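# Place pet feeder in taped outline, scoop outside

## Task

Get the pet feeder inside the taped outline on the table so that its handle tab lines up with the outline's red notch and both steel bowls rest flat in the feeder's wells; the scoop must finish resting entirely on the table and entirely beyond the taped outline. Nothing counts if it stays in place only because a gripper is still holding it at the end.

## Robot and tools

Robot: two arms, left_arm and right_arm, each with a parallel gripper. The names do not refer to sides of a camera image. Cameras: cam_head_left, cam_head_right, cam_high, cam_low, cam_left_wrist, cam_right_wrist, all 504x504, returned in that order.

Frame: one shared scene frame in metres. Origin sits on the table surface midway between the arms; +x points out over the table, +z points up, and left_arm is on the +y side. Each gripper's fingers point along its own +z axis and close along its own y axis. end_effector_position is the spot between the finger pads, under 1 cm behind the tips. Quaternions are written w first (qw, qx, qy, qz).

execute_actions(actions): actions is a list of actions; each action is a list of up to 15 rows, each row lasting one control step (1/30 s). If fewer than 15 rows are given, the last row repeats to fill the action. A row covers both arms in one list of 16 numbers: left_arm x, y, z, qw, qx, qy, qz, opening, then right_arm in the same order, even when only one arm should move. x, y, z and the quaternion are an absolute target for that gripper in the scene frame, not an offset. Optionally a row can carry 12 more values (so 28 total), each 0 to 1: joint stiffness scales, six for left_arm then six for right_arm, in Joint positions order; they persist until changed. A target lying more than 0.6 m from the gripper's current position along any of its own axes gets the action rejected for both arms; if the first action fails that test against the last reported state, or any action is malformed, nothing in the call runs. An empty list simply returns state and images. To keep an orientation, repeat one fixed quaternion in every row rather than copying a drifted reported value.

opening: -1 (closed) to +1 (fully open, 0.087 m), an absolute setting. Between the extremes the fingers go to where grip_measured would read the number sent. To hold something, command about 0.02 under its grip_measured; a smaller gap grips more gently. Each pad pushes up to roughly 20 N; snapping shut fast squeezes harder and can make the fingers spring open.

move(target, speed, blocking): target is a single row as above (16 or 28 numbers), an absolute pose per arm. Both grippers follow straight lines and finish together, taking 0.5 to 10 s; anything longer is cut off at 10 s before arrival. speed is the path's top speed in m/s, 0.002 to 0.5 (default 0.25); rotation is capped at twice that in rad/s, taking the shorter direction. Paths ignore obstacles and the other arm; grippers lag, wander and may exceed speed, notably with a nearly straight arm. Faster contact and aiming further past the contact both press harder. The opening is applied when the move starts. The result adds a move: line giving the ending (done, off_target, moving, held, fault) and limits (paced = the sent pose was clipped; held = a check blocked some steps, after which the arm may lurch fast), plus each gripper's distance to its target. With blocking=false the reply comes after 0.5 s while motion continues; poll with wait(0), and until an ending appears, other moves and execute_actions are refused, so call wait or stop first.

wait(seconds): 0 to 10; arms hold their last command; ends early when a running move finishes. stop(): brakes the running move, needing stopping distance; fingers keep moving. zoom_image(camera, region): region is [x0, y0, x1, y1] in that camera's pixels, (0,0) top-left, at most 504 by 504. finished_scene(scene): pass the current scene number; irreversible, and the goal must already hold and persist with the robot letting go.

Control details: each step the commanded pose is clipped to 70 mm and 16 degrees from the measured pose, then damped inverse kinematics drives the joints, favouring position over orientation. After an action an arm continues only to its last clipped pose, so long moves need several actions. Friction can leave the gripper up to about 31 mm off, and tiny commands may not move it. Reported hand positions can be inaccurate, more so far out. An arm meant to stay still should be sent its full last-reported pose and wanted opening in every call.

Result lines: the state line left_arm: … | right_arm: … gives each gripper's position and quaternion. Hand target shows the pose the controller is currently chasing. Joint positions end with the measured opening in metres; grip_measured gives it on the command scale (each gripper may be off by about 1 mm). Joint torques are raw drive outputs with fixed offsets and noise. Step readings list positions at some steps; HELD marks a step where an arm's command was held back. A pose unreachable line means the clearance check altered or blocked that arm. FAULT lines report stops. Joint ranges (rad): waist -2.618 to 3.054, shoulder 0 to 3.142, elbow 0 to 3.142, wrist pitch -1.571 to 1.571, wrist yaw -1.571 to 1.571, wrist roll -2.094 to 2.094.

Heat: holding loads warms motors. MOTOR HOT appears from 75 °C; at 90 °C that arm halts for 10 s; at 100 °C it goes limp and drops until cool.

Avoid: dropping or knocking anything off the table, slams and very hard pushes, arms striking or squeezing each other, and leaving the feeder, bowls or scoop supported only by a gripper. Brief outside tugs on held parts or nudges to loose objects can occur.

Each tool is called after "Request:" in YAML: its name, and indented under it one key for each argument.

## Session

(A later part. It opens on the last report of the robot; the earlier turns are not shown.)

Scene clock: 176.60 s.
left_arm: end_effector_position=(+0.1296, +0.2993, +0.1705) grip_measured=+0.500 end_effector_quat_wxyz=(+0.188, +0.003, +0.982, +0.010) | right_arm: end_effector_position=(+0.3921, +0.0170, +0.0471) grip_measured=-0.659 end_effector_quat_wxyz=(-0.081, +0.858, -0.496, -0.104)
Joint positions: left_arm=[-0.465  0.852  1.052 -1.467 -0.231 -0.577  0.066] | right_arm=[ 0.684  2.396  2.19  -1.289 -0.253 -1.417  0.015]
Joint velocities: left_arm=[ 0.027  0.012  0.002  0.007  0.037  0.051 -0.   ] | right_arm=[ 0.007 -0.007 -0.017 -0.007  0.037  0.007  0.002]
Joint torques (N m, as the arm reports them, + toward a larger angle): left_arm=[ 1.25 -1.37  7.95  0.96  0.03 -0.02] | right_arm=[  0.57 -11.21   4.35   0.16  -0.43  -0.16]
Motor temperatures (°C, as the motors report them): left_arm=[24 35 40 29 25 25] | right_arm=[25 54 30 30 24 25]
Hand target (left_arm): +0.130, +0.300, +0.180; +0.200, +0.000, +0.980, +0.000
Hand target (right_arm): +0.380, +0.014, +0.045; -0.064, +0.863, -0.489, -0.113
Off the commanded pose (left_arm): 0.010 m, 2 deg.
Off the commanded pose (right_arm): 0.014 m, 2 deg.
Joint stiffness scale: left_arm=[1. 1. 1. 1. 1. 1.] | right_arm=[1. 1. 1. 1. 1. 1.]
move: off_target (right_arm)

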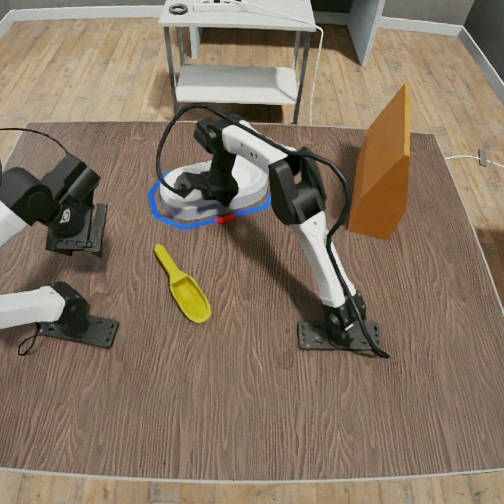

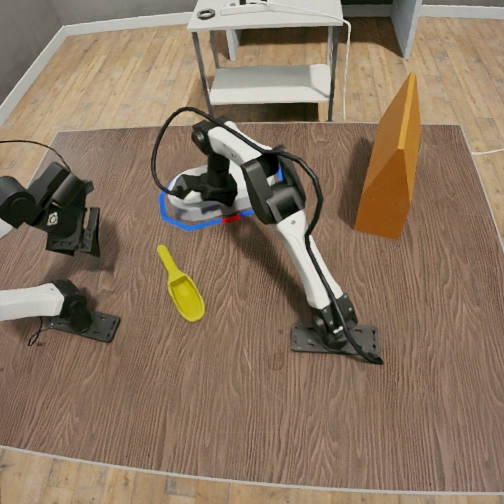

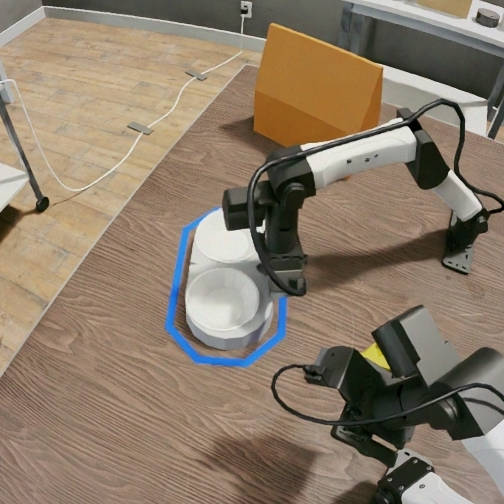

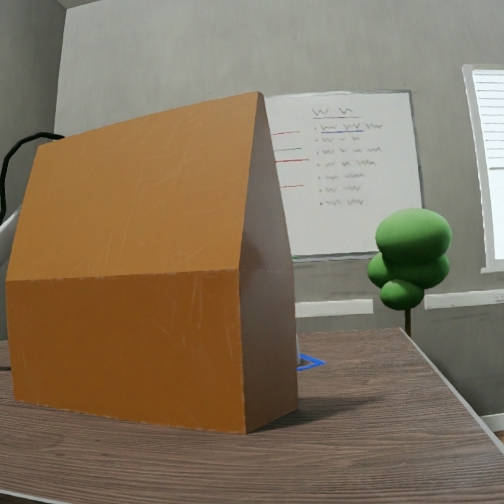

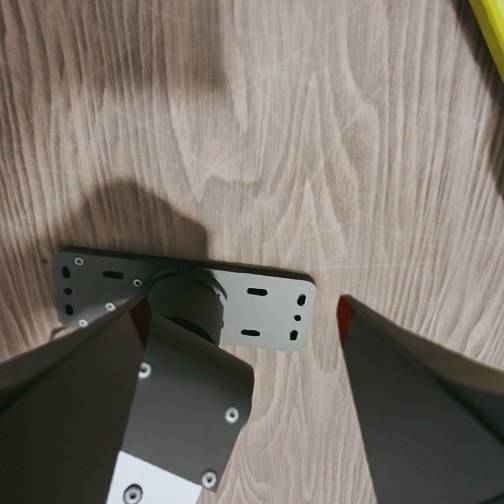

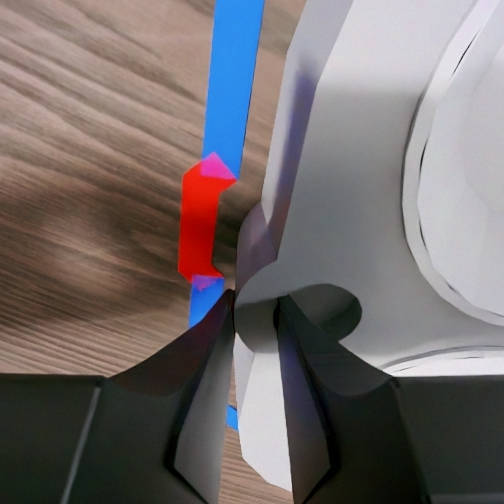

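Good. Release and withdraw.

Request:
move:
  target: [0.13,0.30,0.18,0.2,0,0.98,0,0.5,0.392,0.017,0.047,0.081,-0.858,0.496,0.104,-0.42]
  speed: 0.04

Request:
move:
  target: [0.13,0.30,0.18,0.2,0,0.98,0,0.5,0.392,0.014,0.10,0.081,-0.858,0.496,0.104,-0.42]
  speed: 0.1

Request:
move:
  target: [0.13,0.30,0.18,0.2,0,0.98,0,0.5,0.2,-0.15,0.13,0.081,-0.858,0.496,0.104,-0.42]

Request:
zoom_image:
  camera: "cam_high"
  region: [130,160,350,380]

Request:
zoom_image:
  camera: "cam_head_left"
  region: [130,130,310,260]

Scene clock: 193.53 s.
left_arm: end_effector_position=(+0.1296, +0.2993, +0.1705) grip_measured=+0.500 end_effector_quat_wxyz=(+0.188, +0.003, +0.982, +0.010) | right_arm: end_effector_position=(+0.3907, +0.0159, +0.0471) grip_measured=-0.420 end_effector_quat_wxyz=(-0.077, +0.858, -0.497, -0.105)
Joint positions: left_arm=[-0.465  0.852  1.052 -1.467 -0.231 -0.577  0.066] | right_arm=[ 0.684  2.396  2.189 -1.296 -0.252 -1.416  0.025]
Joint velocities: left_arm=[ 0.022  0.007  0.002  0.037 -0.037 -0.022 -0.   ] | right_arm=[ 0.017 -0.017 -0.017  0.007 -0.007  0.051  0.   ]
Joint torques (N m, as the arm reports them, + toward a larger angle): left_arm=[ 1.2  -1.29  7.86  0.94  0.02  0.02] | right_arm=[ -0.01 -10.5    6.78   0.47  -0.42  -0.13]
Motor temperatures (°C, as the motors report them): left_arm=[24 35 41 28 25 25] | right_arm=[25 55 29 30 24 25]
Hand target (left_arm): +0.130, +0.300, +0.180; +0.200, +0.000, +0.980, +0.000
Hand target (right_arm): +0.392, +0.017, +0.047; -0.081, +0.858, -0.496, -0.104
Off the commanded pose (left_arm): 0.010 m, 2 deg.
Off the commanded pose (right_arm): 0.002 m, 0 deg.
Joint stiffness scale: left_arm=[1. 1. 1. 1. 1. 1.] | right_arm=[1. 1. 1. 1. 1. 1.]
move: done

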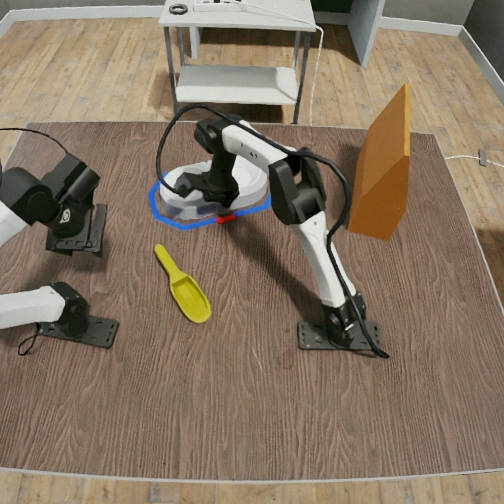

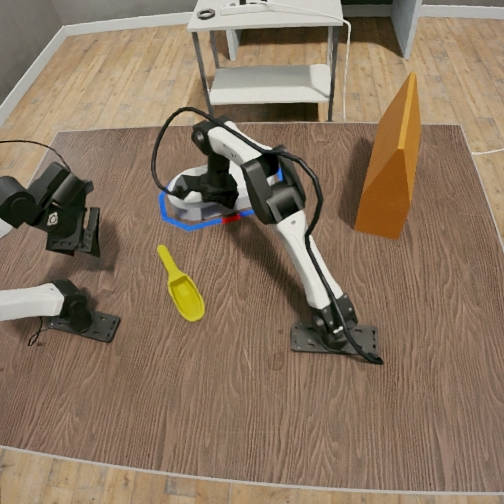

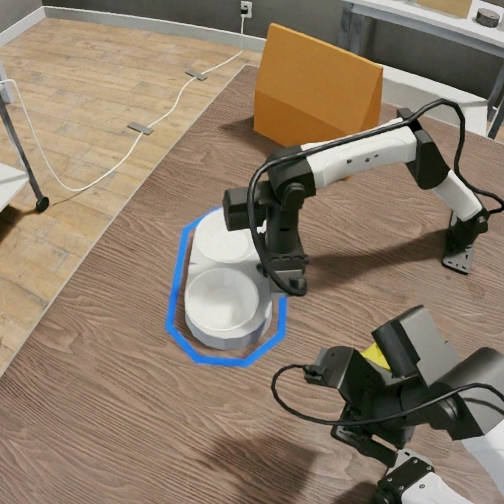

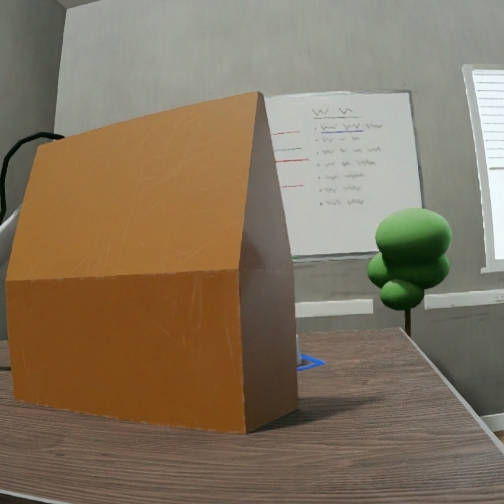

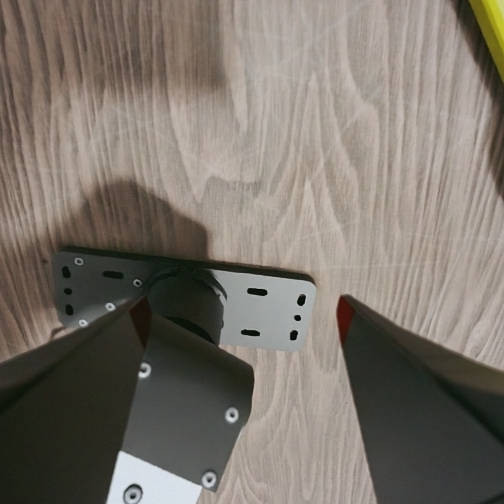

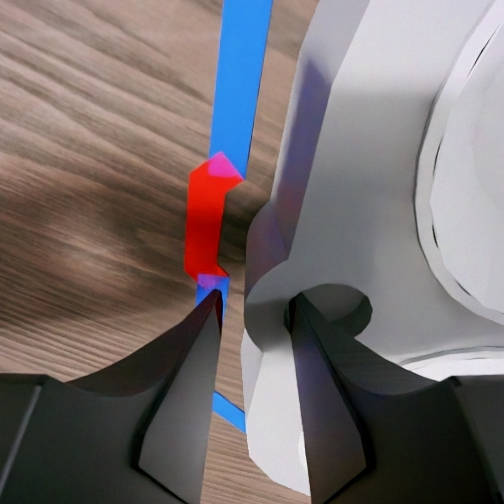

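Scene clock: 194.73 s.
left_arm: end_effector_position=(+0.1296, +0.2993, +0.1705) grip_measured=+0.500 end_effector_quat_wxyz=(+0.188, +0.003, +0.982, +0.010) | right_arm: end_effector_position=(+0.3884, +0.0141, +0.0952) grip_measured=-0.420 end_effector_quat_wxyz=(-0.076, +0.858, -0.497, -0.105)
Joint positions: left_arm=[-0.465  0.852  1.052 -1.467 -0.231 -0.577  0.066] | right_arm=[ 0.684  2.427  2.439 -1.517 -0.252 -1.416  0.025]
Joint velocities: left_arm=[-0.012 -0.022 -0.002 -0.11  -0.051 -0.051  0.   ] | right_arm=[ 0.012  0.002  0.012 -0.051  0.022 -0.051 -0.002]
Joint torques (N m, as the arm reports them, + toward a larger angle): left_arm=[ 1.28 -1.27  7.94  0.94  0.    0.  ] | right_arm=[ -0.54 -10.31   9.25   0.24  -0.4   -0.07]
Motor temperatures (°C, as the motors report them): left_arm=[24 35 41 28 25 25] | right_arm=[25 55 30 30 24 25]
Hand target (left_arm): +0.130, +0.300, +0.180; +0.200, +0.000, +0.980, +0.000
Hand target (right_arm): +0.391, +0.013, +0.100; -0.081, +0.858, -0.496, -0.104
Off the commanded pose (left_arm): 0.010 m, 2 deg.
Off the commanded pose (right_arm): 0.006 m, 1 deg.
Joint stiffness scale: left_arm=[1. 1. 1. 1. 1. 1.] | right_arm=[1. 1. 1. 1. 1. 1.]
move: done

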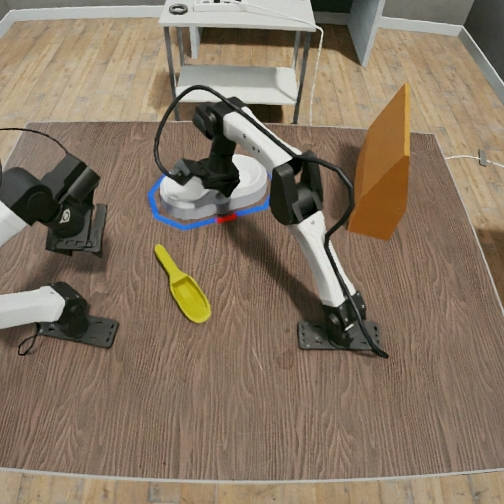

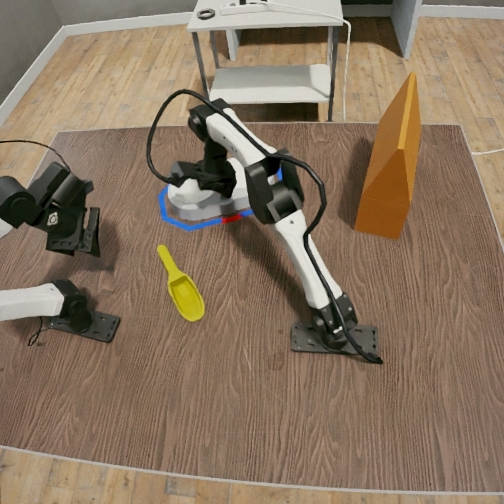

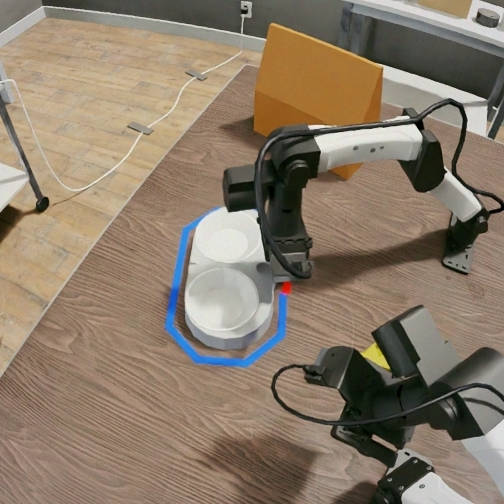

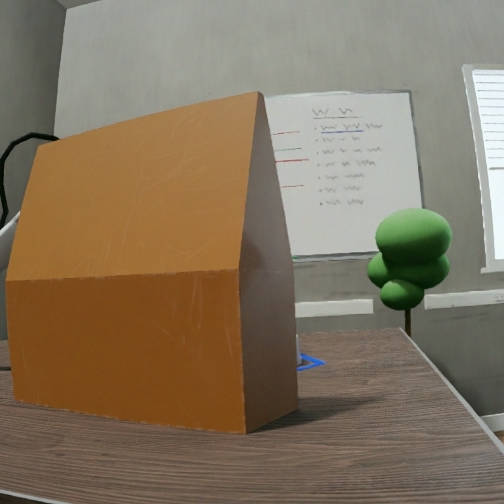

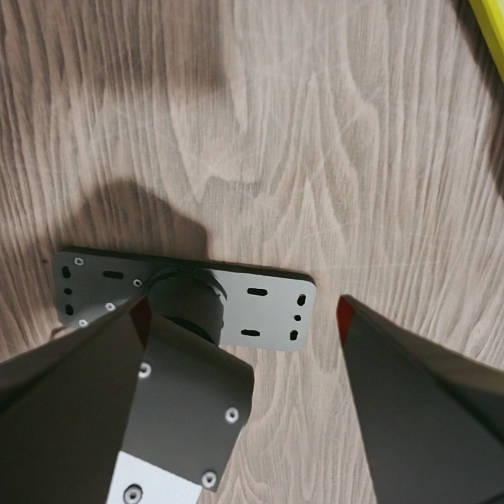

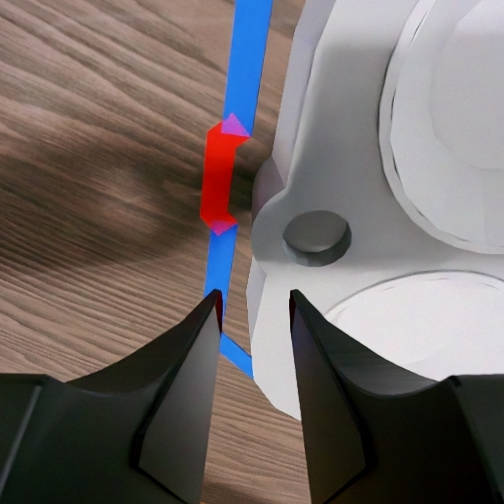

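Scene clock: 196.13 s.
left_arm: end_effector_position=(+0.1296, +0.2993, +0.1705) grip_measured=+0.500 end_effector_quat_wxyz=(+0.188, +0.003, +0.982, +0.010) | right_arm: end_effector_position=(+0.2091, -0.1471, +0.1344) grip_measured=-0.420 end_effector_quat_wxyz=(-0.087, +0.858, -0.497, -0.098)
Joint positions: left_arm=[-0.465  0.852  1.052 -1.467 -0.231 -0.577  0.066] | right_arm=[ 0.619  1.367  1.191 -1.32  -0.252 -1.481  0.025]
Joint velocities: left_arm=[-0.007 -0.012  0.012 -0.051  0.081 -0.11   0.001] | right_arm=[-0.007 -0.022 -0.007 -0.081 -0.007 -0.066 -0.002]
Joint torques (N m, as the arm reports them, + toward a larger angle): left_arm=[ 1.25 -1.31  7.84  0.96  0.03  0.01] | right_arm=[-0.8  -4.02  4.96  0.27 -0.48 -0.14]
Motor temperatures (°C, as the motors report them): left_arm=[24 35 41 29 25 25] | right_arm=[25 54 30 30 24 25]
Hand target (left_arm): +0.130, +0.300, +0.180; +0.200, +0.000, +0.980, +0.000
Hand target (right_arm): +0.203, -0.152, +0.131; -0.080, +0.858, -0.496, -0.103
Off the commanded pose (left_arm): 0.010 m, 2 deg.
Off the commanded pose (right_arm): 0.010 m, 1 deg.
Joint stiffness scale: left_arm=[1. 1. 1. 1. 1. 1.] | right_arm=[1. 1. 1. 1. 1. 1.]
move: done

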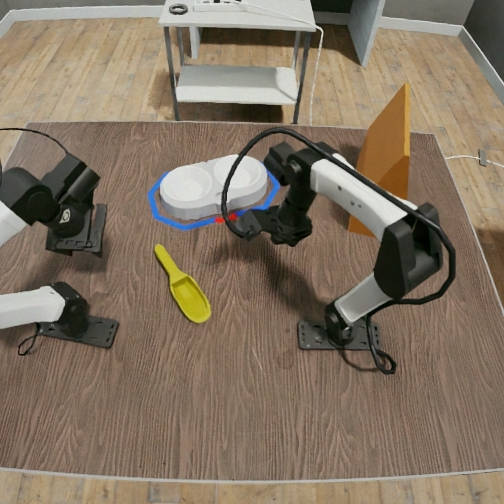

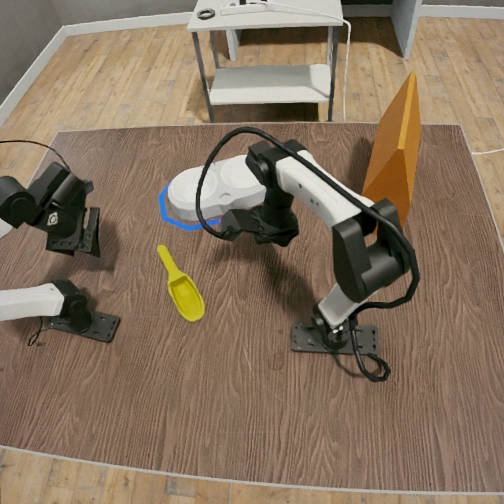

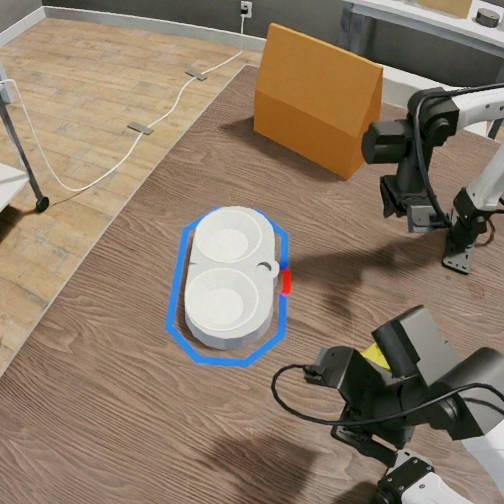

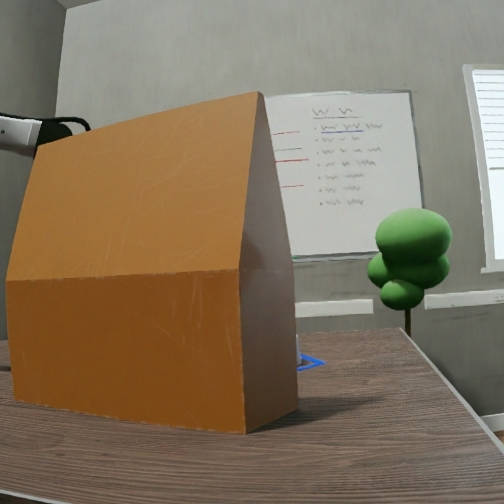

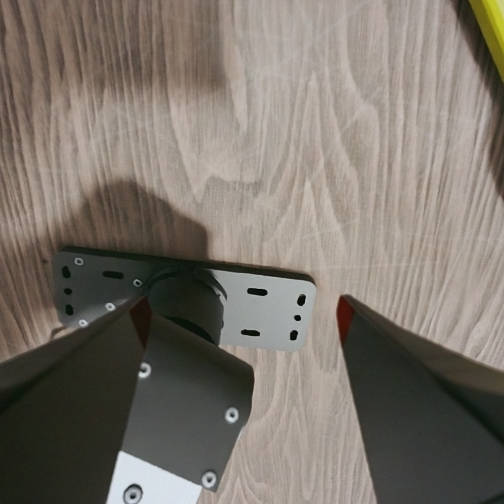

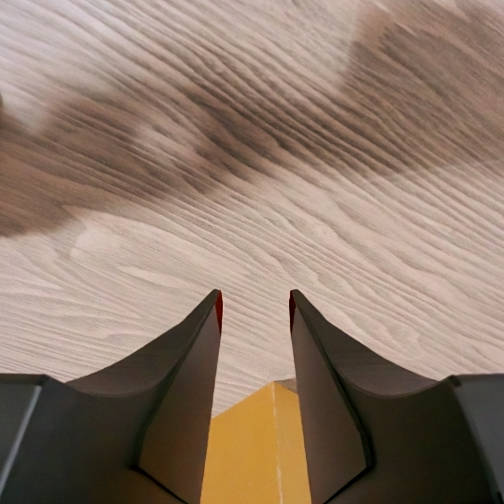

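Region (130, 160, 350, 380) of cam_high's 504x504 image, scaled by 2.291, with more detail than that image has.

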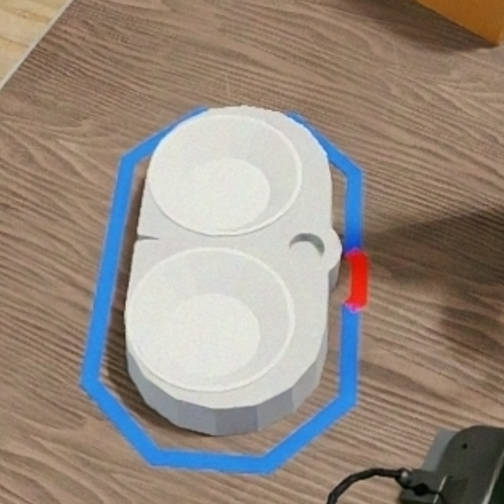

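Region (130, 130, 310, 260) of cam_head_left's 504x504 image, scaled by 2.800, with more detail than that image has.

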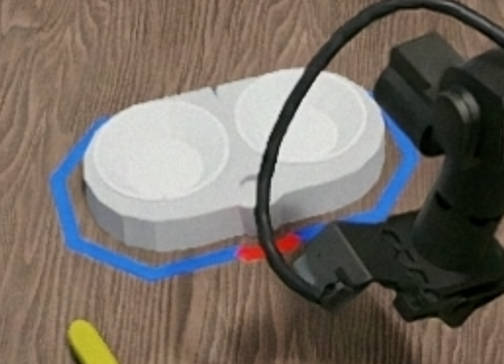

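Request:
execute_actions:
  actions: []

Scene clock: 205.97 s.
left_arm: end_effector_position=(+0.1296, +0.2993, +0.1705) grip_measured=+0.500 end_effector_quat_wxyz=(+0.188, +0.003, +0.982, +0.010) | right_arm: end_effector_position=(+0.2092, -0.1470, +0.1344) grip_measured=-0.420 end_effector_quat_wxyz=(-0.087, +0.859, -0.495, -0.098)
Joint positions: left_arm=[-0.465  0.852  1.052 -1.467 -0.231 -0.577  0.066] | right_arm=[ 0.619  1.367  1.191 -1.32  -0.252 -1.483  0.025]
Joint velocities: left_arm=[ 0.002  0.012  0.027 -0.095 -0.037 -0.007 -0.001] | right_arm=[-0.002  0.002  0.002 -0.022  0.022 -0.022  0.001]
Joint torques (N m, as the arm reports them, + toward a larger angle): left_arm=[ 1.24 -1.23  7.98  0.94 -0.01  0.01] | right_arm=[-0.47 -4.22  5.02  0.24 -0.4  -0.14]
Motor temperatures (°C, as the motors report them): left_arm=[24 34 42 28 25 25] | right_arm=[25 49 29 30 24 25]
Hand target (left_arm): +0.130, +0.300, +0.180; +0.200, +0.000, +0.980, +0.000
Hand target (right_arm): +0.203, -0.152, +0.131; -0.080, +0.858, -0.496, -0.103
Off the commanded pose (left_arm): 0.010 m, 2 deg.
Off the commanded pose (right_arm): 0.011 m, 1 deg.
Joint stiffness scale: left_arm=[1. 1. 1. 1. 1. 1.] | right_arm=[1. 1. 1. 1. 1. 1.]

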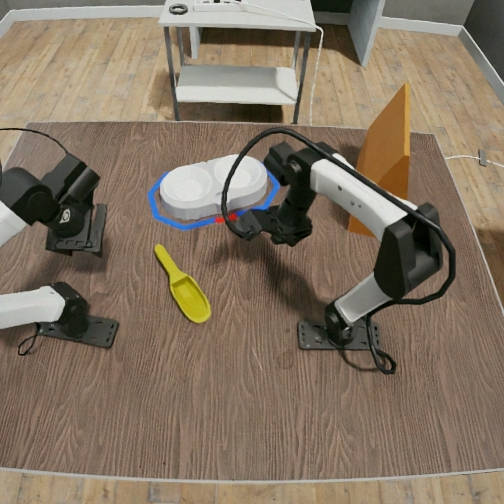

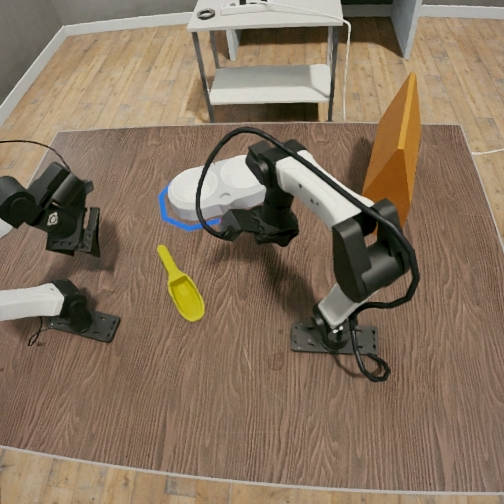

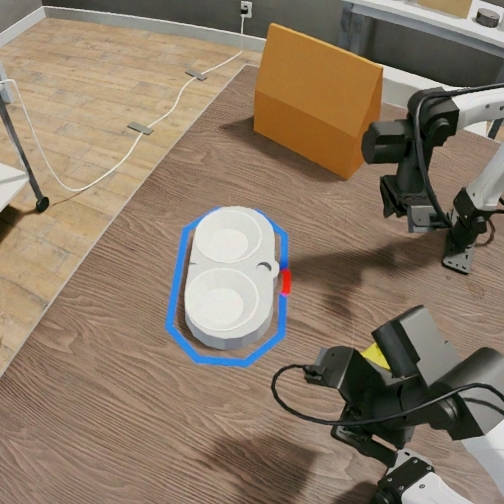

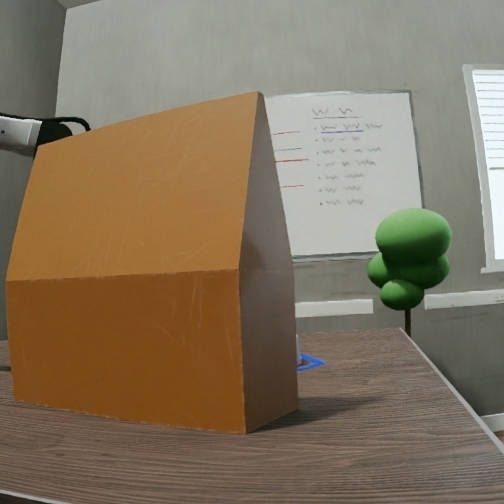

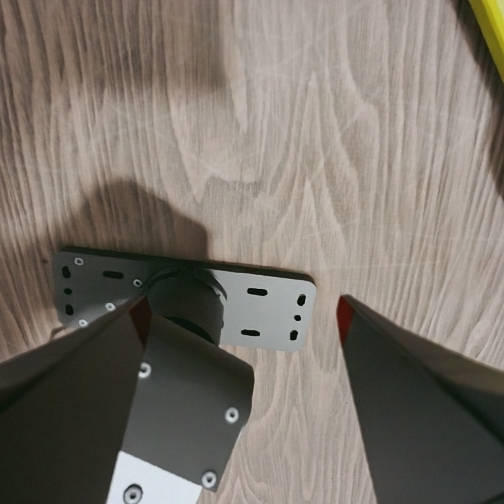

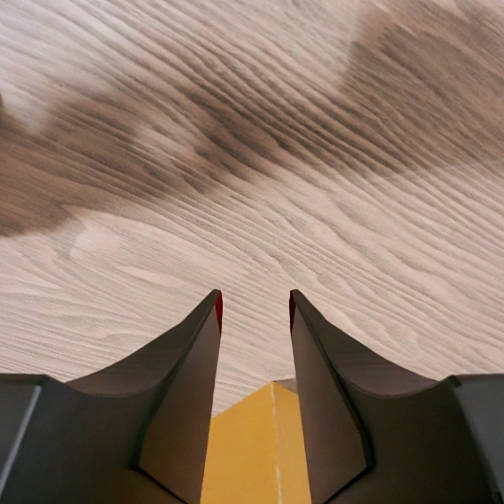

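Request:
finished_scene:
  scene: 2

The scene is finished: the task was done.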